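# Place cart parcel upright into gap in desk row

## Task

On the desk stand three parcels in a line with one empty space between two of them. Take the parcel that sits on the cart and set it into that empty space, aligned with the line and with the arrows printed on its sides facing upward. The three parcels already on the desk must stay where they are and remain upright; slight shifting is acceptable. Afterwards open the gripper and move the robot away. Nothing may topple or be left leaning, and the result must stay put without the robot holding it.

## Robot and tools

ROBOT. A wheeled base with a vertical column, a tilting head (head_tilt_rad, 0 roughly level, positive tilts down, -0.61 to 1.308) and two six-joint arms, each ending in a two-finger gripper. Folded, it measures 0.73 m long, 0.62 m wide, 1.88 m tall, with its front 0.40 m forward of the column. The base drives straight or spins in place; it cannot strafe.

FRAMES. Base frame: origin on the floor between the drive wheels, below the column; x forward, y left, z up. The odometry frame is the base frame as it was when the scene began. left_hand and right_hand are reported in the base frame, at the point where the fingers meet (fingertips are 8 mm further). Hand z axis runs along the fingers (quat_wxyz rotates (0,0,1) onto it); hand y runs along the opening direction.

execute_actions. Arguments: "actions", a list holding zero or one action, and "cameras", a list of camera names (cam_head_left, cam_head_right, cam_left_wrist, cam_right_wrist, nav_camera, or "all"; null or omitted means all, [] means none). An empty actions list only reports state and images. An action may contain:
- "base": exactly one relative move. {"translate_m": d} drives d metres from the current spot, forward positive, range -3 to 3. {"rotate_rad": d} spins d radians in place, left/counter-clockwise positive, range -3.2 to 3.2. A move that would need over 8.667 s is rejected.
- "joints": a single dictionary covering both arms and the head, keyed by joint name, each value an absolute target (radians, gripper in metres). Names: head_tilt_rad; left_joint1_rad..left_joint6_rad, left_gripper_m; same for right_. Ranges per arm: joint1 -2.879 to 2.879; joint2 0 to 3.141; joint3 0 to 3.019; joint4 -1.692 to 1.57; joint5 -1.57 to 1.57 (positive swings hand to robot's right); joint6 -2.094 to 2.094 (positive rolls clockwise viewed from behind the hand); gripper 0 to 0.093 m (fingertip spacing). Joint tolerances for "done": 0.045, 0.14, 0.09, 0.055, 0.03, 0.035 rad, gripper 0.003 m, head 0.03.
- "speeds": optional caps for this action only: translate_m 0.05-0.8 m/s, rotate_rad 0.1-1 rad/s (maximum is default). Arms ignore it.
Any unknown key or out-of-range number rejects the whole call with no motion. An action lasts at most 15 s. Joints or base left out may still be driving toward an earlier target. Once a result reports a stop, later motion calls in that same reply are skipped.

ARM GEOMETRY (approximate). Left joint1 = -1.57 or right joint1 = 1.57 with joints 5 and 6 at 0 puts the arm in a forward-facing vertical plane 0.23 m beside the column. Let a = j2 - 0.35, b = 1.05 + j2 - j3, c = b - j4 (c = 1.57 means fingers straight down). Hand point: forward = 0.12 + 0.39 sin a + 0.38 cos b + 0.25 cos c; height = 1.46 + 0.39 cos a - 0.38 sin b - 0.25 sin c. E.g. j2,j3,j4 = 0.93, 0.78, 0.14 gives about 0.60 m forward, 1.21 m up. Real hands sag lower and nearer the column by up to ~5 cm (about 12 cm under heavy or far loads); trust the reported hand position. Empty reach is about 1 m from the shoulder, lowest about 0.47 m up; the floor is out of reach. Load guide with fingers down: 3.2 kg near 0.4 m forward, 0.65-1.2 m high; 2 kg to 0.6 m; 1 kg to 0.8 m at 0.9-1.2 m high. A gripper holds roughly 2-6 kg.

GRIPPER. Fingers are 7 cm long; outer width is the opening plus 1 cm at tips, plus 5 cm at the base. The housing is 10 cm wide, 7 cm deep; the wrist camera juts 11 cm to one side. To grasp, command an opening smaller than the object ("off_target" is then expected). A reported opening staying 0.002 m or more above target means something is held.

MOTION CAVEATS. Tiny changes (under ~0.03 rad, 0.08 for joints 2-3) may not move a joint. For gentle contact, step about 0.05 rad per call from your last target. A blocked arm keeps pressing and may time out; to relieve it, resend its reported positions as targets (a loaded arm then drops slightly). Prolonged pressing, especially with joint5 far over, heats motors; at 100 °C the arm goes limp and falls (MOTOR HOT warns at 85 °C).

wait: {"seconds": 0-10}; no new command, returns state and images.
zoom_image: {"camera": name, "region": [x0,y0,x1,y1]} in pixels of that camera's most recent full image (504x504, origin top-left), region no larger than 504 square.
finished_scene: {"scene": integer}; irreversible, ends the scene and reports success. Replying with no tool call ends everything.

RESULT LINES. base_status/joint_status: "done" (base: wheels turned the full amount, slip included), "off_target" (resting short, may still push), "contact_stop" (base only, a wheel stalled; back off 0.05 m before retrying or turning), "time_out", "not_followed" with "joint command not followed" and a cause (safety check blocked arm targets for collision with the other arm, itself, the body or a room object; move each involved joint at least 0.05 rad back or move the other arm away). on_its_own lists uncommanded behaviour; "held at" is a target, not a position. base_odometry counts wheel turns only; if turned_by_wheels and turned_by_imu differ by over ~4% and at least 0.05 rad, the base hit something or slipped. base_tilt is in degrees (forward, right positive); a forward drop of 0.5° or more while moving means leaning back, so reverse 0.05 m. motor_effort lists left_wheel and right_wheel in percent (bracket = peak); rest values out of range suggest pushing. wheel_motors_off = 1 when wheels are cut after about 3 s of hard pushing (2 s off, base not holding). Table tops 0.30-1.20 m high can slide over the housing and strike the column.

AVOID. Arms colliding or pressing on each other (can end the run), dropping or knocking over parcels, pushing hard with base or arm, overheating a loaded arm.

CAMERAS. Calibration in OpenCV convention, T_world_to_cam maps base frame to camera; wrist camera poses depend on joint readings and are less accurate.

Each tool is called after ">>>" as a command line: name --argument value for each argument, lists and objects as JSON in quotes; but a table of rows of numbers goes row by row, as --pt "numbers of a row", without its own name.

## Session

>>> execute_actions --actions '[]'

Scene clock: 0.00 s.
base_odometry: x=+0.000 y=+0.000 heading=+0.000 (m, m, rad; odometry frame)
turned_by_wheels: +0.000 (rad since the last result)
turned_by_imu: +0.000 (rad since the last result)
base_tilt: forward=+0.4 right=+0.2 (deg)
base_status: not commanded
joint_positions: head_tilt_rad=+0.883 left_joint1_rad=-1.553 left_joint2_rad=+0.856 left_joint3_rad=+0.412 left_joint4_rad=-0.941 left_joint5_rad=+0.030 left_joint6_rad=-0.002 left_gripper_m=+0.095 right_joint1_rad=+1.567 right_joint2_rad=+0.908 right_joint3_rad=+0.374 right_joint4_rad=-0.991 right_joint5_rad=+0.033 right_joint6_rad=+0.009 right_gripper_m=+0.095
joint_status: not commanded
wheel_motors_off: 0
motor_effort: left_wheel=-1 right_wheel=+2 (%)
left_hand: x=+0.1557 y=+0.2232 z=+1.2513 quat_wxyz=(+0.418, +0.015, -0.909, +0.008) (m; base frame)
right_hand: x=+0.1180 y=-0.2318 z=+1.2676 quat_wxyz=(+0.480, +0.002, -0.877, +0.018) (m; base frame)
pictures: cam_head_left, cam_head_right, cam_left_wrist, cam_right_wrist, nav_camera
camera_calibration (this result's frames):
cam_head_left: T_world_to_cam=[[-0.000596702, -0.99999, -0.00451115, 0.0477138], [-0.804339, 0.00316034, -0.594163, 0.96979], [0.594171, 0.00327396, -0.804332, 1.13508], [0, 0, 0, 1]] pos_world=[0.105635, 0.0409322, 1.48941]
cam_head_right: T_world_to_cam=[[0.0194484, -0.999789, -0.00656542, -0.019339], [-0.804551, -0.0117513, -0.593768, 0.964268], [0.593566, 0.01683, -0.80461, 1.13668], [0, 0, 0, 1]] pos_world=[0.101486, -0.0271338, 1.48701]
cam_left_wrist: T_world_to_cam=[[0.0463382, -0.998865, 0.0110615, 0.200423], [-0.0707766, 0.00776255, 0.997462, -1.2375], [-0.996415, -0.0470035, -0.0703366, 0.377211], [0, 0, 0, 1]] pos_world=[0.278986, 0.227532, 1.25867]
cam_right_wrist: T_world_to_cam=[[0.0182101, -0.999198, 0.0356651, -0.275565], [0.0533207, 0.0365907, 0.997907, -1.25327], [-0.998411, -0.0162703, 0.0539442, 0.169635], [0, 0, 0, 1]] pos_world=[0.241209, -0.226726, 1.25133]
Images, in order (width x height): cam_head_left 504x504, cam_head_right 504x504, cam_left_wrist 504x504, cam_right_wrist 504x504, nav_camera 504x504.

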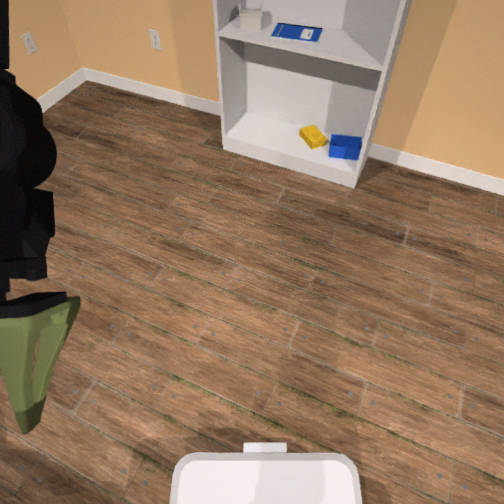

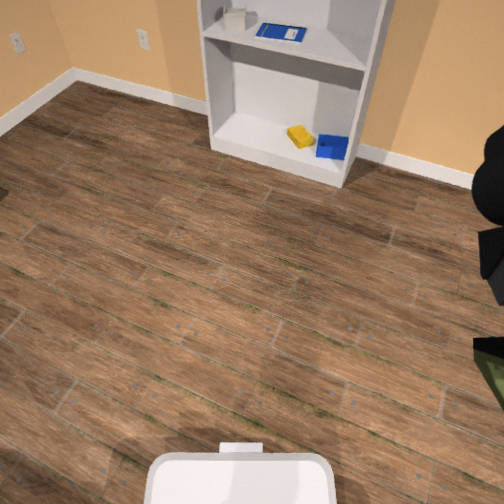

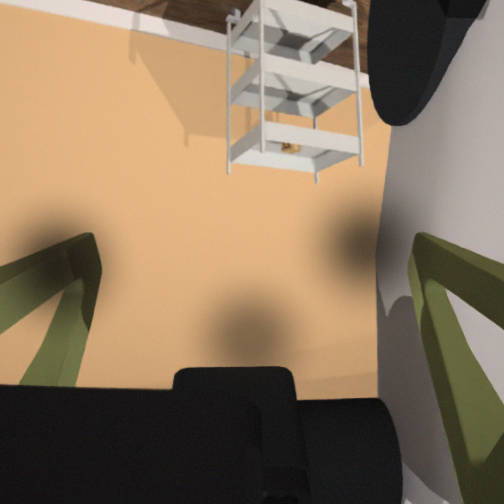

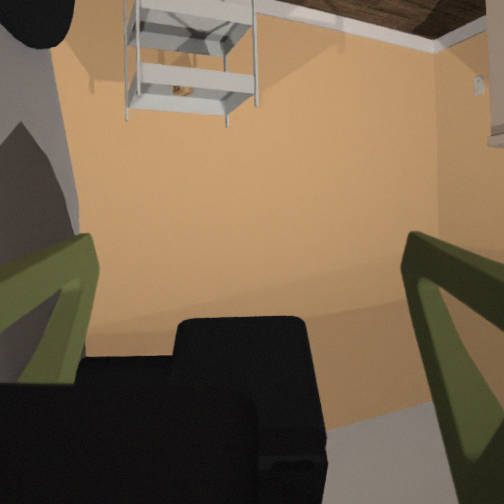

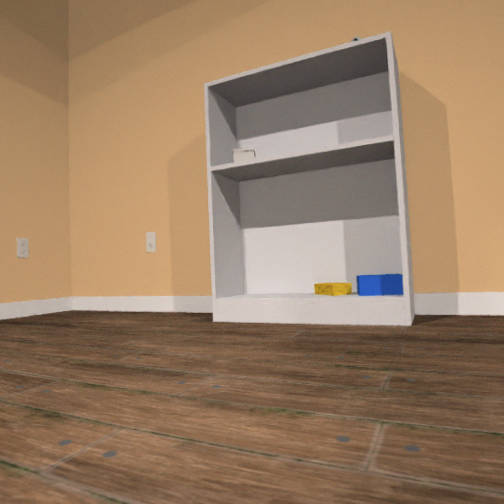

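Similar layout.

>>> execute_actions --actions '[{"base":{"rotate_rad":1.3},"joints":{"head_tilt_rad":0.5}}]' --cameras '["cam_head_left"]'

>>> execute_actions --actions '[{"base":{"rotate_rad":1.75},"joints":{"head_tilt_rad":0.75}}]' --cameras '["cam_head_left","cam_head_right"]'

Scene clock: 7.23 s.
base_odometry: x=+0.000 y=+0.000 heading=+1.299 (m, m, rad; odometry frame)
turned_by_wheels: +1.299 (rad since the last result)
turned_by_imu: +1.285 (rad since the last result)
base_tilt: forward=+0.5 right=+0.3 (deg)
base_status: done
joint_positions: head_tilt_rad=+0.518 left_joint1_rad=-1.553 left_joint2_rad=+0.856 left_joint3_rad=+0.412 left_joint4_rad=-0.941 left_joint5_rad=+0.030 left_joint6_rad=-0.002 left_gripper_m=+0.095 right_joint1_rad=+1.567 right_joint2_rad=+0.908 right_joint3_rad=+0.374 right_joint4_rad=-0.991 right_joint5_rad=+0.033 right_joint6_rad=+0.009 right_gripper_m=+0.095
joint_status: all done
wheel_motors_off: 0
motor_effort: left_wheel=+0(27) right_wheel=+1(59) (%)
left_hand: x=+0.1557 y=+0.2232 z=+1.2513 quat_wxyz=(+0.418, +0.015, -0.909, +0.008) (m; base frame)
right_hand: x=+0.1180 y=-0.2318 z=+1.2676 quat_wxyz=(+0.480, +0.002, -0.877, +0.018) (m; base frame)
pictures: cam_head_left
camera_calibration (this result's frames):
cam_head_left: T_world_to_cam=[[0.00105222, -0.99999, -0.00442712, 0.0475019], [-0.539388, 0.00316034, -0.842052, 1.33829], [0.842057, 0.00327396, -0.539379, 0.71466], [0, 0, 0, 1]] pos_world=[0.120024, 0.0409322, 1.51259]
Images, in order (width x height): cam_head_left 504x504.

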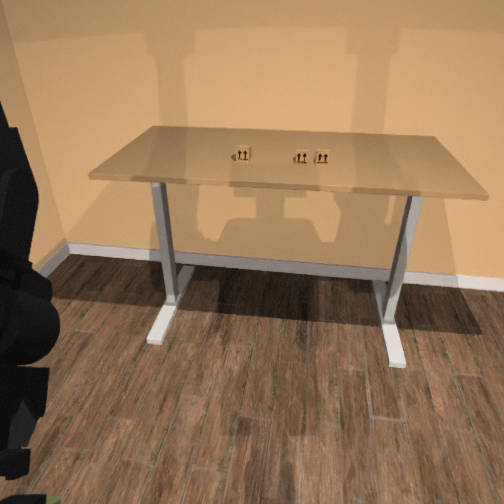

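Scene clock: 10.30 s.
base_odometry: x=+0.000 y=+0.000 heading=+3.049 (m, m, rad; odometry frame)
turned_by_wheels: +1.749 (rad since the last result)
turned_by_imu: +1.734 (rad since the last result)
base_tilt: forward=+0.5 right=+0.2 (deg)
base_status: done
joint_positions: head_tilt_rad=+0.752 left_joint1_rad=-1.553 left_joint2_rad=+0.856 left_joint3_rad=+0.412 left_joint4_rad=-0.941 left_joint5_rad=+0.030 left_joint6_rad=-0.002 left_gripper_m=+0.095 right_joint1_rad=+1.567 right_joint2_rad=+0.908 right_joint3_rad=+0.374 right_joint4_rad=-0.991 right_joint5_rad=+0.033 right_joint6_rad=+0.009 right_gripper_m=+0.095
joint_status: all done
wheel_motors_off: 0
motor_effort: left_wheel=-1(26) right_wheel=+1(34) (%)
left_hand: x=+0.1557 y=+0.2232 z=+1.2513 quat_wxyz=(+0.418, +0.015, -0.909, +0.008) (m; base frame)
right_hand: x=+0.1180 y=-0.2318 z=+1.2676 quat_wxyz=(+0.480, +0.002, -0.877, +0.018) (m; base frame)
pictures: cam_head_left, cam_head_right
camera_calibration (this result's frames):
cam_head_left: T_world_to_cam=[[-0.0000028555, -0.99999, -0.00455044, 0.0477446], [-0.719916, 0.00316034, -0.694054, 1.1194], [0.694061, 0.00327396, -0.719909, 1.00008], [0, 0, 0, 1]] pos_world=[0.111762, 0.0409322, 1.49711]
cam_head_right: T_world_to_cam=[[0.0201389, -0.999789, -0.00397109, -0.0233688], [-0.720178, -0.0117513, -0.69369, 1.11393], [0.693497, 0.01683, -0.720263, 1.00179], [0, 0, 0, 1]] pos_world=[0.107962, -0.0271338, 1.49418]
Images, in order (width x height): cam_head_left 504x504, cam_head_right 504x504.

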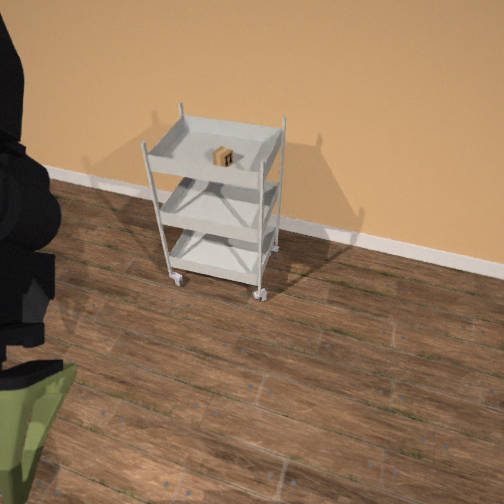

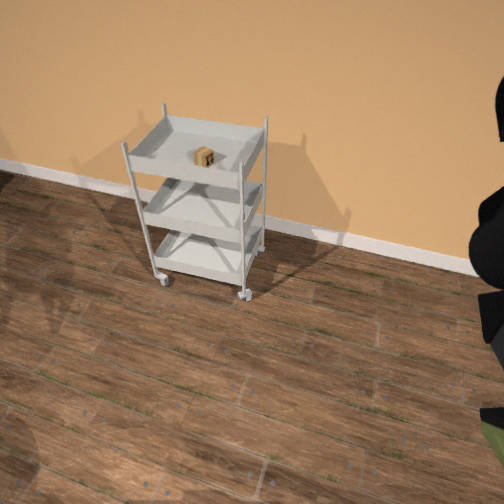

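>>> zoom_image --camera "cam_head_left" --region '[195,130,255,190]'

Region (195, 130, 255, 190) of cam_head_left's 504x504 image, scaled by 8.400, with more detail than that image has.

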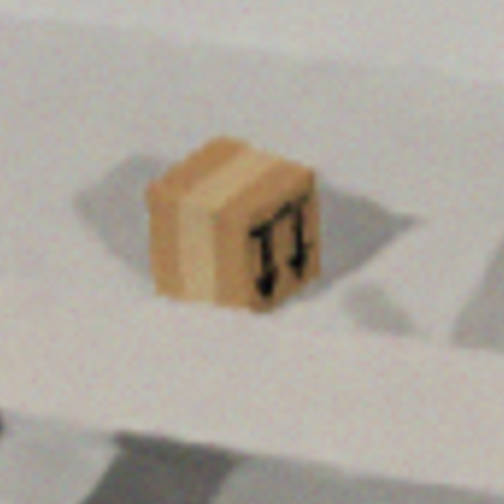

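>>> execute_actions --actions '[{"base":{"rotate_rad":-0.06},"joints":{"left_joint1_rad":-1.57,"left_joint2_rad":1.6,"left_joint3_rad":1.45,"left_joint4_rad":-0.2,"left_joint5_rad":0,"left_joint6_rad":0,"head_tilt_rad":1.1}}]' --cameras '[]'

>>> execute_actions --actions '[{"base":{"translate_m":0.73}}]' --cameras '["cam_head_left","cam_left_wrist"]'

Scene clock: 29.23 s.
base_odometry: x=+0.000 y=+0.000 heading=+2.989 (m, m, rad; odometry frame)
turned_by_wheels: -0.059 (rad since the last result)
turned_by_imu: -0.059 (rad since the last result)
base_tilt: forward=+0.6 right=+0.2 (deg)
base_status: done
joint_positions: head_tilt_rad=+1.099 left_joint1_rad=-1.565 left_joint2_rad=+1.600 left_joint3_rad=+1.445 left_joint4_rad=-0.203 left_joint5_rad=+0.002 left_joint6_rad=-0.002 left_gripper_m=+0.095 right_joint1_rad=+1.567 right_joint2_rad=+0.908 right_joint3_rad=+0.374 right_joint4_rad=-0.991 right_joint5_rad=+0.033 right_joint6_rad=+0.009 right_gripper_m=+0.095
joint_status: all done
wheel_motors_off: 0
motor_effort: left_wheel=+2(19) right_wheel=-2(28) (%)
left_hand: x=+0.6676 y=+0.2282 z=+0.9774 quat_wxyz=(-0.083, +0.002, -0.997, -0.001) (m; base frame)
right_hand: x=+0.1180 y=-0.2318 z=+1.2676 quat_wxyz=(+0.480, +0.002, -0.877, +0.018) (m; base frame)
pictures: none
No camera images: the call's "cameras" was empty. Leave "cameras" out to get every camera's image.

Scene clock: 31.93 s.
base_odometry: x=-0.722 y=+0.110 heading=+2.990 (m, m, rad; odometry frame)
turned_by_wheels: +0.000 (rad since the last result)
turned_by_imu: +0.000 (rad since the last result)
base_tilt: forward=+0.5 right=+0.3 (deg)
base_status: done
joint_positions: head_tilt_rad=+1.100 left_joint1_rad=-1.566 left_joint2_rad=+1.598 left_joint3_rad=+1.446 left_joint4_rad=-0.203 left_joint5_rad=+0.002 left_joint6_rad=-0.002 left_gripper_m=+0.095 right_joint1_rad=+1.567 right_joint2_rad=+0.908 right_joint3_rad=+0.377 right_joint4_rad=-0.991 right_joint5_rad=+0.033 right_joint6_rad=+0.009 right_gripper_m=+0.095
joint_status: not commanded
wheel_motors_off: 0
motor_effort: left_wheel=+0(56) right_wheel=-1(57) (%)
left_hand: x=+0.6690 y=+0.2276 z=+0.9783 quat_wxyz=(-0.084, +0.002, -0.996, -0.001) (m; base frame)
right_hand: x=+0.1194 y=-0.2318 z=+1.2671 quat_wxyz=(+0.479, +0.002, -0.878, +0.018) (m; base frame)
pictures: cam_head_left, cam_left_wrist
camera_calibration (this result's frames):
cam_head_left: T_world_to_cam=[[-0.00155271, -0.99999, -0.00427734, 0.0474015], [-0.913279, 0.00316034, -0.407322, 0.687502], [0.407331, 0.00327396, -0.913275, 1.3122], [0, 0, 0, 1]] pos_world=[0.0934568, 0.0409322, 1.47863]
cam_left_wrist: T_world_to_cam=[[0.00325527, -0.999897, 0.0139754, 0.210272], [-0.891354, 0.00343375, 0.453295, 0.153384], [-0.453296, -0.0139327, -0.891251, 1.30191], [0, 0, 0, 1]] pos_world=[0.726186, 0.227862, 1.08786]
Images, in order (width x height): cam_head_left 504x504, cam_left_wrist 504x504.

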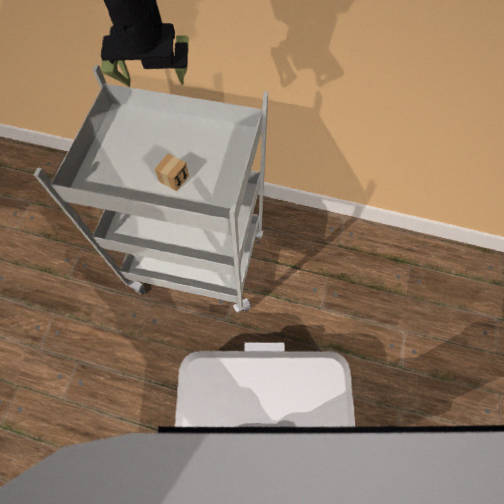

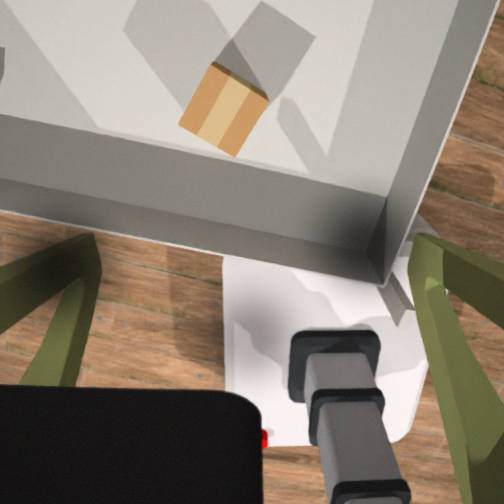

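>>> execute_actions --actions '[{"joints":{"left_joint1_rad":-1.54,"left_joint2_rad":2.11,"left_joint3_rad":2.01,"left_joint4_rad":-0.41,"left_joint6_rad":0.53}}]' --cameras '["cam_left_wrist","cam_head_left"]'

Scene clock: 42.53 s.
base_odometry: x=-0.722 y=+0.110 heading=+2.990 (m, m, rad; odometry frame)
turned_by_wheels: +0.000 (rad since the last result)
turned_by_imu: +0.000 (rad since the last result)
base_tilt: forward=+0.5 right=+0.2 (deg)
base_status: not commanded
joint_positions: head_tilt_rad=+1.100 left_joint1_rad=-1.540 left_joint2_rad=+2.115 left_joint3_rad=+1.991 left_joint4_rad=-0.409 left_joint5_rad=+0.002 left_joint6_rad=+0.522 left_gripper_m=+0.095 right_joint1_rad=+1.567 right_joint2_rad=+0.908 right_joint3_rad=+0.377 right_joint4_rad=-0.991 right_joint5_rad=+0.033 right_joint6_rad=+0.009 right_gripper_m=+0.095
joint_status: all done
wheel_motors_off: 0
motor_effort: left_wheel=+0(1) right_wheel=+0(0) (%)
left_hand: x=+0.6471 y=+0.2509 z=+0.7832 quat_wxyz=(+0.008, -0.251, -0.968, -0.010) (m; base frame)
right_hand: x=+0.1194 y=-0.2318 z=+1.2671 quat_wxyz=(+0.479, +0.002, -0.878, +0.018) (m; base frame)
pictures: cam_head_left, cam_left_wrist
camera_calibration (this result's frames):
cam_head_left: T_world_to_cam=[[-0.00155271, -0.99999, -0.00427734, 0.0474015], [-0.913279, 0.00316034, -0.407322, 0.687502], [0.407331, 0.00327396, -0.913275, 1.3122], [0, 0, 0, 1]] pos_world=[0.0934568, 0.0409322, 1.47863]
cam_left_wrist: T_world_to_cam=[[-0.483453, -0.875369, -0.00101581, 0.531779], [-0.692397, 0.38169, 0.61229, -0.125963], [-0.535592, 0.296717, -0.790633, 1.01496], [0, 0, 0, 1]] pos_world=[0.713481, 0.212425, 0.880131]
Images, in order (width x height): cam_head_left 504x504, cam_left_wrist 504x504.

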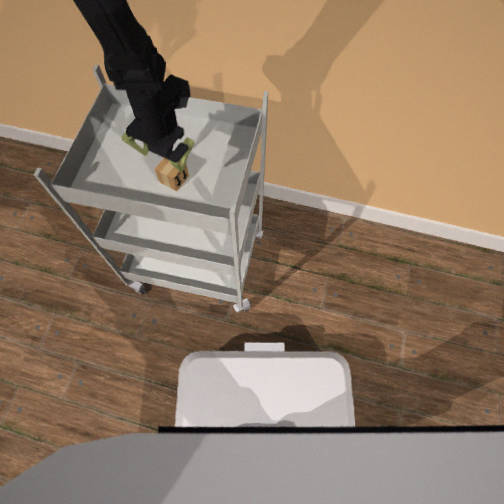

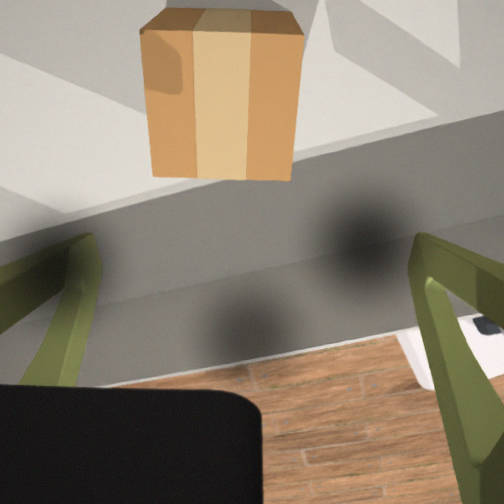

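>>> execute_actions --actions '[{"base":{"translate_m":0.035},"joints":{"left_joint3_rad":1.96,"left_joint4_rad":-0.36}}]' --cameras '[]'

>>> execute_actions --actions '[{"joints":{"left_joint2_rad":2.24,"left_joint3_rad":2.12,"left_joint4_rad":-0.37}}]' --cameras '["cam_left_wrist"]'

Scene clock: 51.50 s.
base_odometry: x=-0.756 y=+0.116 heading=+2.990 (m, m, rad; odometry frame)
turned_by_wheels: +0.000 (rad since the last result)
turned_by_imu: +0.001 (rad since the last result)
base_tilt: forward=+0.5 right=+0.3 (deg)
base_status: done
joint_positions: head_tilt_rad=+1.100 left_joint1_rad=-1.540 left_joint2_rad=+2.111 left_joint3_rad=+1.959 left_joint4_rad=-0.365 left_joint5_rad=+0.002 left_joint6_rad=+0.522 left_gripper_m=+0.095 right_joint1_rad=+1.567 right_joint2_rad=+0.908 right_joint3_rad=+0.376 right_joint4_rad=-0.991 right_joint5_rad=+0.033 right_joint6_rad=+0.009 right_gripper_m=+0.095
joint_status: all done
wheel_motors_off: 0
motor_effort: left_wheel=+0(32) right_wheel=+0(39) (%)
left_hand: x=+0.6412 y=+0.2508 z=+0.7805 quat_wxyz=(+0.000, -0.251, -0.968, -0.013) (m; base frame)
right_hand: x=+0.1192 y=-0.2318 z=+1.2671 quat_wxyz=(+0.479, +0.002, -0.878, +0.018) (m; base frame)
pictures: none
No camera images: the call's "cameras" was empty. Leave "cameras" out to get every camera's image.

Scene clock: 52.50 s.
base_odometry: x=-0.756 y=+0.116 heading=+2.990 (m, m, rad; odometry frame)
turned_by_wheels: +0.000 (rad since the last result)
turned_by_imu: +0.000 (rad since the last result)
base_tilt: forward=+0.5 right=+0.3 (deg)
base_status: not commanded
joint_positions: head_tilt_rad=+1.100 left_joint1_rad=-1.540 left_joint2_rad=+2.243 left_joint3_rad=+2.100 left_joint4_rad=-0.366 left_joint5_rad=+0.002 left_joint6_rad=+0.522 left_gripper_m=+0.095 right_joint1_rad=+1.567 right_joint2_rad=+0.908 right_joint3_rad=+0.376 right_joint4_rad=-0.991 right_joint5_rad=+0.033 right_joint6_rad=+0.009 right_gripper_m=+0.095
joint_status: all done
wheel_motors_off: 0
motor_effort: left_wheel=+0(0) right_wheel=-1(1) (%)
left_hand: x=+0.6334 y=+0.2520 z=+0.7327 quat_wxyz=(-0.004, -0.251, -0.968, -0.014) (m; base frame)
right_hand: x=+0.1192 y=-0.2318 z=+1.2671 quat_wxyz=(+0.479, +0.002, -0.878, +0.018) (m; base frame)
pictures: cam_left_wrist
camera_calibration (this result's frames):
cam_left_wrist: T_world_to_cam=[[-0.483843, -0.875061, -0.0127691, 0.534861], [-0.706438, 0.381912, 0.595894, -0.0841488], [-0.516567, 0.29734, -0.802962, 0.964178], [0, 0, 0, 1]] pos_world=[0.697406, 0.213485, 0.831172]
Images, in order (width x height): cam_left_wrist 504x504.

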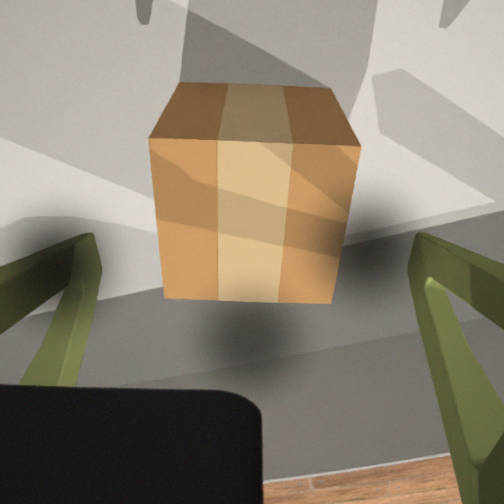

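>>> execute_actions --actions '[{"joints":{"left_joint2_rad":2.4,"left_joint3_rad":2.31,"left_joint4_rad":-0.4,"left_joint6_rad":0.56}}]' --cameras '["cam_left_wrist"]'

Scene clock: 58.67 s.
base_odometry: x=-0.756 y=+0.116 heading=+2.990 (m, m, rad; odometry frame)
turned_by_wheels: +0.000 (rad since the last result)
turned_by_imu: +0.000 (rad since the last result)
base_tilt: forward=+0.5 right=+0.3 (deg)
base_status: not commanded
joint_positions: head_tilt_rad=+1.100 left_joint1_rad=-1.540 left_joint2_rad=+2.405 left_joint3_rad=+2.288 left_joint4_rad=-0.398 left_joint5_rad=+0.002 left_joint6_rad=+0.552 left_gripper_m=+0.095 right_joint1_rad=+1.567 right_joint2_rad=+0.908 right_joint3_rad=+0.376 right_joint4_rad=-0.991 right_joint5_rad=+0.033 right_joint6_rad=+0.009 right_gripper_m=+0.095
joint_status: all done
wheel_motors_off: 0
motor_effort: left_wheel=+0(1) right_wheel=-1(1) (%)
left_hand: x=+0.6162 y=+0.2532 z=+0.6793 quat_wxyz=(-0.001, -0.265, -0.964, -0.013) (m; base frame)
right_hand: x=+0.1190 y=-0.2318 z=+1.2672 quat_wxyz=(+0.479, +0.002, -0.878, +0.018) (m; base frame)
pictures: cam_left_wrist
camera_calibration (this result's frames):
cam_left_wrist: T_world_to_cam=[[-0.50959, -0.860364, -0.00957578, 0.536855], [-0.690749, 0.402441, 0.600755, -0.0830402], [-0.513014, 0.312753, -0.799376, 0.903495], [0, 0, 0, 1]] pos_world=[0.679722, 0.212739, 0.77726]
Images, in order (width x height): cam_left_wrist 504x504.

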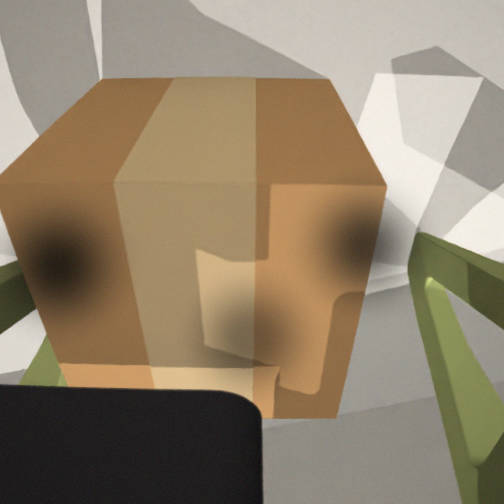

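Hand fell short by ~2 cm; nudge forward.

>>> execute_actions --actions '[{"base":{"translate_m":0.018},"speeds":{"translate_m":0.05}}]' --cameras '["cam_left_wrist"]'

>>> execute_actions --actions '[{"joints":{"left_gripper_m":0.035}}]' --cameras '["cam_left_wrist","cam_head_left"]'

Scene clock: 66.97 s.
base_odometry: x=-0.774 y=+0.118 heading=+2.990 (m, m, rad; odometry frame)
turned_by_wheels: +0.000 (rad since the last result)
turned_by_imu: +0.000 (rad since the last result)
base_tilt: forward=+0.6 right=+0.1 (deg)
base_status: done
joint_positions: head_tilt_rad=+1.100 left_joint1_rad=-1.540 left_joint2_rad=+2.403 left_joint3_rad=+2.292 left_joint4_rad=-0.399 left_joint5_rad=+0.002 left_joint6_rad=+0.552 left_gripper_m=+0.095 right_joint1_rad=+1.567 right_joint2_rad=+0.908 right_joint3_rad=+0.374 right_joint4_rad=-0.991 right_joint5_rad=+0.033 right_joint6_rad=+0.009 right_gripper_m=+0.095
joint_status: not commanded
wheel_motors_off: 0
motor_effort: left_wheel=+0(32) right_wheel=+0(39) (%)
left_hand: x=+0.6197 y=+0.2532 z=+0.6808 quat_wxyz=(-0.003, -0.265, -0.964, -0.014) (m; base frame)
right_hand: x=+0.1180 y=-0.2318 z=+1.2676 quat_wxyz=(+0.480, +0.002, -0.877, +0.018) (m; base frame)
pictures: cam_left_wrist
camera_calibration (this result's frames):
cam_left_wrist: T_world_to_cam=[[-0.50965, -0.860296, -0.0121677, 0.540485], [-0.693665, 0.402487, 0.597355, -0.077389], [-0.509004, 0.312882, -0.801885, 0.905734], [0, 0, 0, 1]] pos_world=[0.682799, 0.212737, 0.7791]
Images, in order (width x height): cam_left_wrist 504x504.

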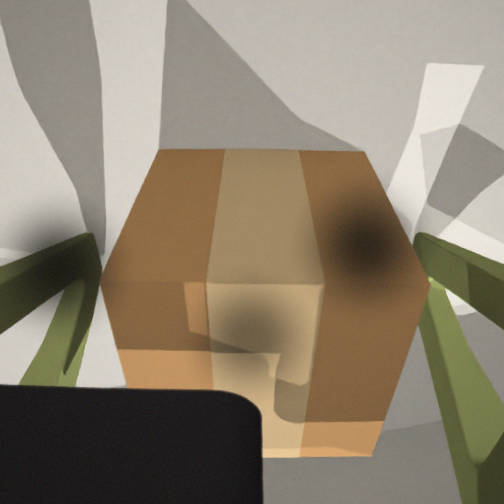

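Scene clock: 67.60 s.
base_odometry: x=-0.774 y=+0.118 heading=+2.990 (m, m, rad; odometry frame)
turned_by_wheels: +0.000 (rad since the last result)
turned_by_imu: +0.000 (rad since the last result)
base_tilt: forward=+0.4 right=+0.3 (deg)
base_status: not commanded
joint_positions: head_tilt_rad=+1.100 left_joint1_rad=-1.540 left_joint2_rad=+2.403 left_joint3_rad=+2.292 left_joint4_rad=-0.399 left_joint5_rad=+0.002 left_joint6_rad=+0.552 left_gripper_m=+0.054 right_joint1_rad=+1.567 right_joint2_rad=+0.908 right_joint3_rad=+0.374 right_joint4_rad=-0.991 right_joint5_rad=+0.033 right_joint6_rad=+0.009 right_gripper_m=+0.095
joint_status: left_gripper_m off_target (ended at +0.054, target +0.035)
wheel_motors_off: 0
motor_effort: left_wheel=+0(0) right_wheel=+0(0) (%)
left_hand: x=+0.6197 y=+0.2533 z=+0.6808 quat_wxyz=(-0.003, -0.265, -0.964, -0.014) (m; base frame)
right_hand: x=+0.1180 y=-0.2318 z=+1.2676 quat_wxyz=(+0.480, +0.002, -0.877, +0.018) (m; base frame)
pictures: cam_head_left, cam_left_wrist
camera_calibration (this result's frames):
cam_head_left: T_world_to_cam=[[-0.00155417, -0.99999, -0.00427681, 0.0474007], [-0.913419, 0.00316034, -0.407008, 0.687026], [0.407017, 0.00327396, -0.913415, 1.31243], [0, 0, 0, 1]] pos_world=[0.0934357, 0.0409322, 1.47862]
cam_left_wrist: T_world_to_cam=[[-0.50997, -0.860097, -0.0128173, 0.541187], [-0.693503, 0.402286, 0.597678, -0.0777147], [-0.508905, 0.313687, -0.801634, 0.905258], [0, 0, 0, 1]] pos_world=[0.682784, 0.212769, 0.779071]
Images, in order (width x height): cam_head_left 504x504, cam_left_wrist 504x504.

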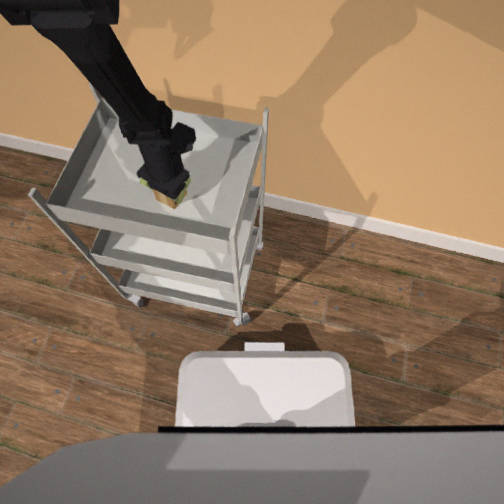

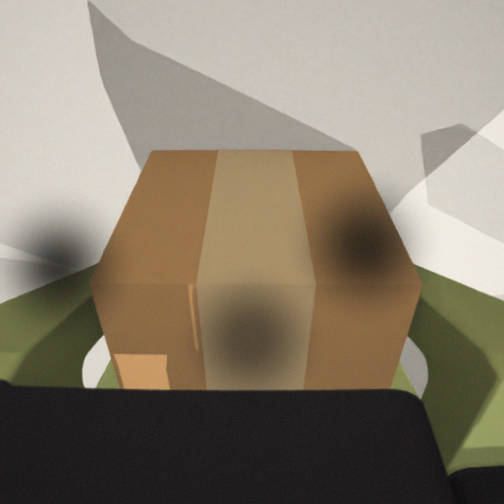

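>>> execute_actions --actions '[{"joints":{"left_joint2_rad":2.08,"left_joint3_rad":1.92,"left_joint4_rad":-0.33}}]' --cameras '[]'

>>> execute_actions --actions '[{"base":{"translate_m":-0.835},"joints":{"left_joint1_rad":-1.57,"left_joint2_rad":1.45,"left_joint3_rad":1.2,"left_joint4_rad":-0.25,"left_joint6_rad":0,"head_tilt_rad":0.75}}]' --cameras '[]'

>>> execute_actions --actions '[{"base":{"rotate_rad":-1.824},"joints":{"left_joint2_rad":1.6,"left_joint3_rad":1.1,"left_joint4_rad":1.3}}]' --cameras '[]'

>>> execute_actions --actions '[{"base":{"translate_m":0.8}}]' --cameras '["cam_left_wrist","cam_head_left","cam_head_right"]'

Scene clock: 91.17 s.
base_odometry: x=-0.774 y=+0.118 heading=+2.990 (m, m, rad; odometry frame)
turned_by_wheels: +0.000 (rad since the last result)
turned_by_imu: +0.000 (rad since the last result)
base_tilt: forward=+0.6 right=+0.1 (deg)
base_status: not commanded
joint_positions: head_tilt_rad=+1.100 left_joint1_rad=-1.540 left_joint2_rad=+2.077 left_joint3_rad=+1.922 left_joint4_rad=-0.331 left_joint5_rad=+0.002 left_joint6_rad=+0.552 left_gripper_m=+0.054 right_joint1_rad=+1.567 right_joint2_rad=+0.908 right_joint3_rad=+0.374 right_joint4_rad=-0.991 right_joint5_rad=+0.033 right_joint6_rad=+0.009 right_gripper_m=+0.095
joint_status: all done
wheel_motors_off: 0
motor_effort: left_wheel=+0(0) right_wheel=+0(1) (%)
left_hand: x=+0.6501 y=+0.2508 z=+0.7931 quat_wxyz=(-0.015, -0.265, -0.964, -0.017) (m; base frame)
right_hand: x=+0.1180 y=-0.2318 z=+1.2676 quat_wxyz=(+0.480, +0.002, -0.877, +0.018) (m; base frame)
pictures: none
No camera images: the call's "cameras" was empty. Leave "cameras" out to get every camera's image.

Scene clock: 94.23 s.
base_odometry: x=+0.051 y=-0.007 heading=+2.992 (m, m, rad; odometry frame)
turned_by_wheels: +0.001 (rad since the last result)
turned_by_imu: +0.003 (rad since the last result)
base_tilt: forward=+0.5 right=+0.1 (deg)
base_status: done
joint_positions: head_tilt_rad=+0.766 left_joint1_rad=-1.573 left_joint2_rad=+1.453 left_joint3_rad=+1.199 left_joint4_rad=-0.249 left_joint5_rad=+0.001 left_joint6_rad=+0.008 left_gripper_m=+0.054 right_joint1_rad=+1.567 right_joint2_rad=+0.908 right_joint3_rad=+0.372 right_joint4_rad=-0.991 right_joint5_rad=+0.033 right_joint6_rad=+0.009 right_gripper_m=+0.095
joint_status: all done
wheel_motors_off: 0
motor_effort: left_wheel=+1(48) right_wheel=-1(70) (%)
left_hand: x=+0.5748 y=+0.2231 z=+1.0144 quat_wxyz=(-0.010, -0.004, -1.000, +0.001) (m; base frame)
right_hand: x=+0.1170 y=-0.2318 z=+1.2680 quat_wxyz=(+0.481, +0.002, -0.877, +0.018) (m; base frame)
pictures: none
No camera images: the call's "cameras" was empty. Leave "cameras" out to get every camera's image.

Scene clock: 97.37 s.
base_odometry: x=+0.051 y=-0.007 heading=+1.168 (m, m, rad; odometry frame)
turned_by_wheels: -1.823 (rad since the last result)
turned_by_imu: -1.801 (rad since the last result)
base_tilt: forward=+0.5 right=+0.2 (deg)
base_status: done
joint_positions: head_tilt_rad=+0.766 left_joint1_rad=-1.572 left_joint2_rad=+1.603 left_joint3_rad=+1.098 left_joint4_rad=+1.285 left_joint5_rad=+0.000 left_joint6_rad=+0.008 left_gripper_m=+0.054 right_joint1_rad=+1.567 right_joint2_rad=+0.908 right_joint3_rad=+0.373 right_joint4_rad=-0.991 right_joint5_rad=+0.033 right_joint6_rad=+0.009 right_gripper_m=+0.095
joint_status: all done
wheel_motors_off: 0
motor_effort: left_wheel=+0(49) right_wheel=-1(55) (%)
left_hand: x=+0.7343 y=+0.2237 z=+1.1281 quat_wxyz=(-0.607, -0.003, -0.795, -0.002) (m; base frame)
right_hand: x=+0.1176 y=-0.2318 z=+1.2678 quat_wxyz=(+0.480, +0.002, -0.877, +0.018) (m; base frame)
pictures: none
No camera images: the call's "cameras" was empty. Leave "cameras" out to get every camera's image.

Scene clock: 100.27 s.
base_odometry: x=+0.365 y=+0.729 heading=+1.168 (m, m, rad; odometry frame)
turned_by_wheels: +0.000 (rad since the last result)
turned_by_imu: -0.001 (rad since the last result)
base_tilt: forward=+0.6 right=+0.3 (deg)
base_status: done
joint_positions: head_tilt_rad=+0.765 left_joint1_rad=-1.572 left_joint2_rad=+1.603 left_joint3_rad=+1.099 left_joint4_rad=+1.285 left_joint5_rad=+0.000 left_joint6_rad=+0.008 left_gripper_m=+0.054 right_joint1_rad=+1.567 right_joint2_rad=+0.908 right_joint3_rad=+0.376 right_joint4_rad=-0.991 right_joint5_rad=+0.033 right_joint6_rad=+0.009 right_gripper_m=+0.095
joint_status: not commanded
wheel_motors_off: 0
motor_effort: left_wheel=+0(51) right_wheel=+0(62) (%)
left_hand: x=+0.7347 y=+0.2237 z=+1.1282 quat_wxyz=(-0.607, -0.003, -0.795, -0.002) (m; base frame)
right_hand: x=+0.1190 y=-0.2318 z=+1.2672 quat_wxyz=(+0.479, +0.002, -0.878, +0.018) (m; base frame)
pictures: cam_head_left, cam_head_right, cam_left_wrist
camera_calibration (this result's frames):
cam_head_left: T_world_to_cam=[[-0.0000620493, -0.99999, -0.00455002, 0.0477469], [-0.728884, 0.00316034, -0.68463, 1.10534], [0.684637, 0.00327396, -0.728876, 1.01436], [0, 0, 0, 1]] pos_world=[0.111198, 0.0409322, 1.49631]
cam_head_right: T_world_to_cam=[[0.0200855, -0.999789, -0.00423273, -0.0229632], [-0.72914, -0.0117513, -0.684263, 1.09986], [0.684069, 0.01683, -0.729223, 1.01606], [0, 0, 0, 1]] pos_world=[0.107361, -0.0271338, 1.49343]
cam_left_wrist: T_world_to_cam=[[-0.0175609, -0.999846, -0.000635478, 0.235849], [-0.78627, 0.0142024, -0.61772, 1.27269], [0.617633, -0.0103481, -0.786398, 0.559389], [0, 0, 0, 1]] pos_world=[0.659325, 0.223526, 1.22622]
Images, in order (width x height): cam_head_left 504x504, cam_head_right 504x504, cam_left_wrist 504x504.

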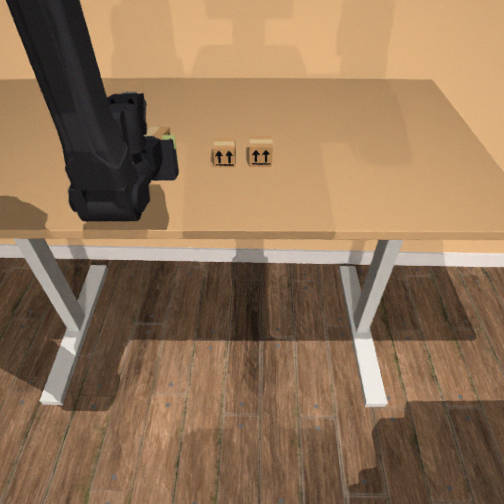

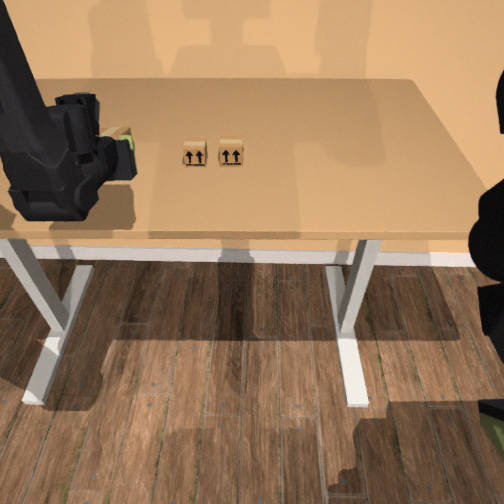

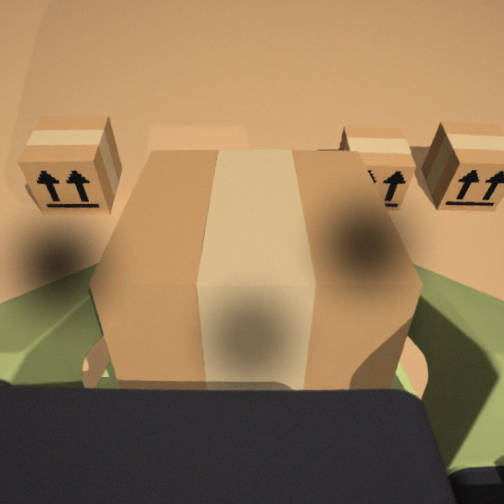

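>>> execute_actions --actions '[{"base":{"translate_m":0.06},"joints":{"left_joint2_rad":1.8,"left_joint3_rad":1.26,"left_joint4_rad":1.35}}]' --cameras '[]'

>>> execute_actions --actions '[{"joints":{"left_joint2_rad":1.88,"left_joint3_rad":1.33}}]' --cameras '["cam_left_wrist","cam_head_right"]'

Scene clock: 111.37 s.
base_odometry: x=+0.388 y=+0.784 heading=+1.168 (m, m, rad; odometry frame)
turned_by_wheels: +0.000 (rad since the last result)
turned_by_imu: +0.000 (rad since the last result)
base_tilt: forward=+0.7 right=+0.1 (deg)
base_status: done
joint_positions: head_tilt_rad=+0.765 left_joint1_rad=-1.572 left_joint2_rad=+1.812 left_joint3_rad=+1.260 left_joint4_rad=+1.340 left_joint5_rad=+0.000 left_joint6_rad=+0.008 left_gripper_m=+0.054 right_joint1_rad=+1.567 right_joint2_rad=+0.908 right_joint3_rad=+0.374 right_joint4_rad=-0.991 right_joint5_rad=+0.033 right_joint6_rad=+0.009 right_gripper_m=+0.095
joint_status: all done
wheel_motors_off: 0
motor_effort: left_wheel=+0(32) right_wheel=+0(39) (%)
left_hand: x=+0.7336 y=+0.2237 z=+1.0514 quat_wxyz=(-0.610, -0.003, -0.793, -0.002) (m; base frame)
right_hand: x=+0.1178 y=-0.2318 z=+1.2677 quat_wxyz=(+0.480, +0.002, -0.877, +0.018) (m; base frame)
pictures: none
No camera images: the call's "cameras" was empty. Leave "cameras" out to get every camera's image.

Scene clock: 112.13 s.
base_odometry: x=+0.388 y=+0.784 heading=+1.168 (m, m, rad; odometry frame)
turned_by_wheels: +0.000 (rad since the last result)
turned_by_imu: +0.000 (rad since the last result)
base_tilt: forward=+0.5 right=+0.2 (deg)
base_status: not commanded
joint_positions: head_tilt_rad=+0.765 left_joint1_rad=-1.572 left_joint2_rad=+1.880 left_joint3_rad=+1.328 left_joint4_rad=+1.340 left_joint5_rad=+0.000 left_joint6_rad=+0.008 left_gripper_m=+0.054 right_joint1_rad=+1.567 right_joint2_rad=+0.908 right_joint3_rad=+0.374 right_joint4_rad=-0.991 right_joint5_rad=+0.033 right_joint6_rad=+0.009 right_gripper_m=+0.095
joint_status: all done
wheel_motors_off: 0
motor_effort: left_wheel=+0(0) right_wheel=+0(0) (%)
left_hand: x=+0.7351 y=+0.2236 z=+1.0252 quat_wxyz=(-0.609, -0.003, -0.793, -0.002) (m; base frame)
right_hand: x=+0.1178 y=-0.2318 z=+1.2677 quat_wxyz=(+0.480, +0.002, -0.877, +0.018) (m; base frame)
pictures: cam_head_right, cam_left_wrist
camera_calibration (this result's frames):
cam_head_right: T_world_to_cam=[[0.0200862, -0.999789, -0.00422967, -0.022968], [-0.729036, -0.0117513, -0.684374, 1.10003], [0.68418, 0.01683, -0.729119, 1.01589], [0, 0, 0, 1]] pos_world=[0.107368, -0.0271338, 1.49344]
cam_left_wrist: T_world_to_cam=[[-0.0175504, -0.999846, -0.000738978, 0.235782], [-0.782485, 0.0141952, -0.622507, 1.21148], [0.622422, -0.010347, -0.782614, 0.470695], [0, 0, 0, 1]] pos_world=[0.659131, 0.223419, 1.1227]
Images, in order (width x height): cam_head_right 504x504, cam_left_wrist 504x504.

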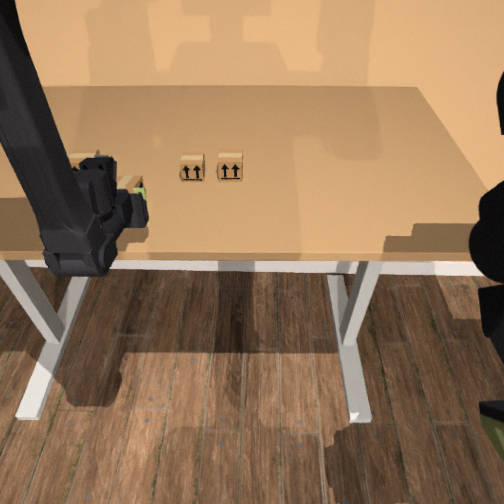

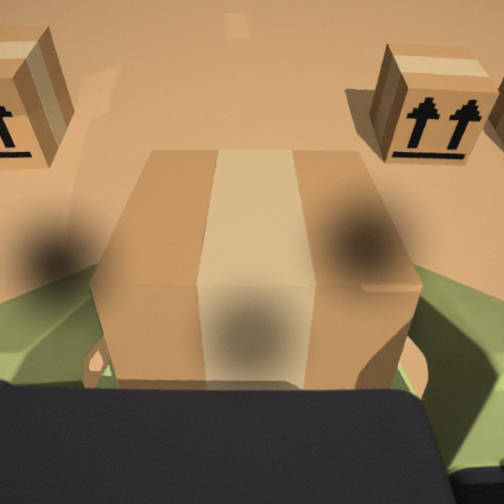

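>>> execute_actions --actions '[{"joints":{"left_joint2_rad":1.94,"left_joint3_rad":1.38}}]' --cameras '[]'

>>> execute_actions --actions '[{"joints":{"left_joint2_rad":1.98,"left_joint3_rad":1.42}}]' --cameras '[]'

>>> execute_actions --actions '[{"joints":{"left_joint2_rad":2.01,"left_joint3_rad":1.45}}]' --cameras '["cam_left_wrist"]'

Scene clock: 128.40 s.
base_odometry: x=+0.388 y=+0.784 heading=+1.168 (m, m, rad; odometry frame)
turned_by_wheels: +0.000 (rad since the last result)
turned_by_imu: +0.000 (rad since the last result)
base_tilt: forward=+0.5 right=+0.1 (deg)
base_status: not commanded
joint_positions: head_tilt_rad=+0.765 left_joint1_rad=-1.572 left_joint2_rad=+1.939 left_joint3_rad=+1.376 left_joint4_rad=+1.340 left_joint5_rad=+0.000 left_joint6_rad=+0.008 left_gripper_m=+0.054 right_joint1_rad=+1.567 right_joint2_rad=+0.908 right_joint3_rad=+0.374 right_joint4_rad=-0.991 right_joint5_rad=+0.033 right_joint6_rad=+0.009 right_gripper_m=+0.095
joint_status: all done
wheel_motors_off: 0
motor_effort: left_wheel=+0(1) right_wheel=+0(0) (%)
left_hand: x=+0.7305 y=+0.2236 z=+1.0000 quat_wxyz=(-0.605, -0.003, -0.796, -0.002) (m; base frame)
right_hand: x=+0.1178 y=-0.2318 z=+1.2677 quat_wxyz=(+0.480, +0.002, -0.877, +0.018) (m; base frame)
pictures: none
No camera images: the call's "cameras" was empty. Leave "cameras" out to get every camera's image.

Scene clock: 129.07 s.
base_odometry: x=+0.388 y=+0.784 heading=+1.168 (m, m, rad; odometry frame)
turned_by_wheels: +0.000 (rad since the last result)
turned_by_imu: +0.000 (rad since the last result)
base_tilt: forward=+0.4 right=+0.3 (deg)
base_status: not commanded
joint_positions: head_tilt_rad=+0.765 left_joint1_rad=-1.572 left_joint2_rad=+1.974 left_joint3_rad=+1.412 left_joint4_rad=+1.340 left_joint5_rad=+0.000 left_joint6_rad=+0.008 left_gripper_m=+0.054 right_joint1_rad=+1.567 right_joint2_rad=+0.908 right_joint3_rad=+0.374 right_joint4_rad=-0.991 right_joint5_rad=+0.033 right_joint6_rad=+0.009 right_gripper_m=+0.095
joint_status: all done
wheel_motors_off: 0
motor_effort: left_wheel=+0(0) right_wheel=+0(0) (%)
left_hand: x=+0.7306 y=+0.2236 z=+0.9870 quat_wxyz=(-0.606, -0.003, -0.796, -0.002) (m; base frame)
right_hand: x=+0.1178 y=-0.2318 z=+1.2677 quat_wxyz=(+0.480, +0.002, -0.877, +0.018) (m; base frame)
pictures: none
No camera images: the call's "cameras" was empty. Leave "cameras" out to get every camera's image.

Scene clock: 129.57 s.
base_odometry: x=+0.388 y=+0.784 heading=+1.168 (m, m, rad; odometry frame)
turned_by_wheels: +0.000 (rad since the last result)
turned_by_imu: +0.000 (rad since the last result)
base_tilt: forward=+0.6 right=+0.3 (deg)
base_status: not commanded
joint_positions: head_tilt_rad=+0.765 left_joint1_rad=-1.572 left_joint2_rad=+1.991 left_joint3_rad=+1.441 left_joint4_rad=+1.345 left_joint5_rad=+0.000 left_joint6_rad=+0.008 left_gripper_m=+0.054 right_joint1_rad=+1.567 right_joint2_rad=+0.908 right_joint3_rad=+0.374 right_joint4_rad=-0.991 right_joint5_rad=+0.033 right_joint6_rad=+0.009 right_gripper_m=+0.095
joint_status: all done
wheel_motors_off: 0
motor_effort: left_wheel=+0(0) right_wheel=-1(0) (%)
left_hand: x=+0.7354 y=+0.2236 z=+0.9840 quat_wxyz=(-0.612, -0.003, -0.791, -0.002) (m; base frame)
right_hand: x=+0.1178 y=-0.2318 z=+1.2677 quat_wxyz=(+0.480, +0.002, -0.877, +0.018) (m; base frame)
pictures: cam_left_wrist
camera_calibration (this result's frames):
cam_left_wrist: T_world_to_cam=[[-0.0175378, -0.999846, -0.000855336, 0.23582], [-0.778192, 0.014187, -0.627866, 1.18821], [0.627781, -0.0103458, -0.778321, 0.430059], [0, 0, 0, 1]] pos_world=[0.658809, 0.223376, 1.08096]
Images, in order (width x height): cam_left_wrist 504x504.

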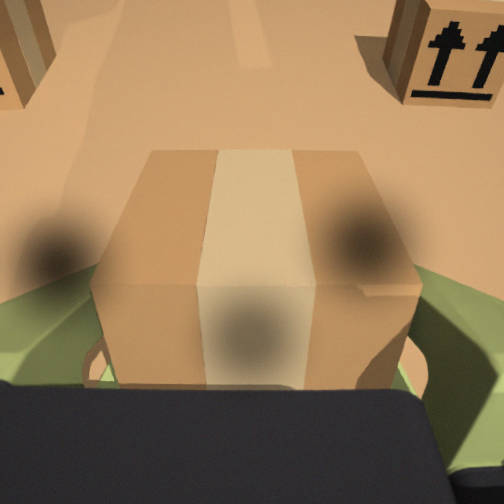

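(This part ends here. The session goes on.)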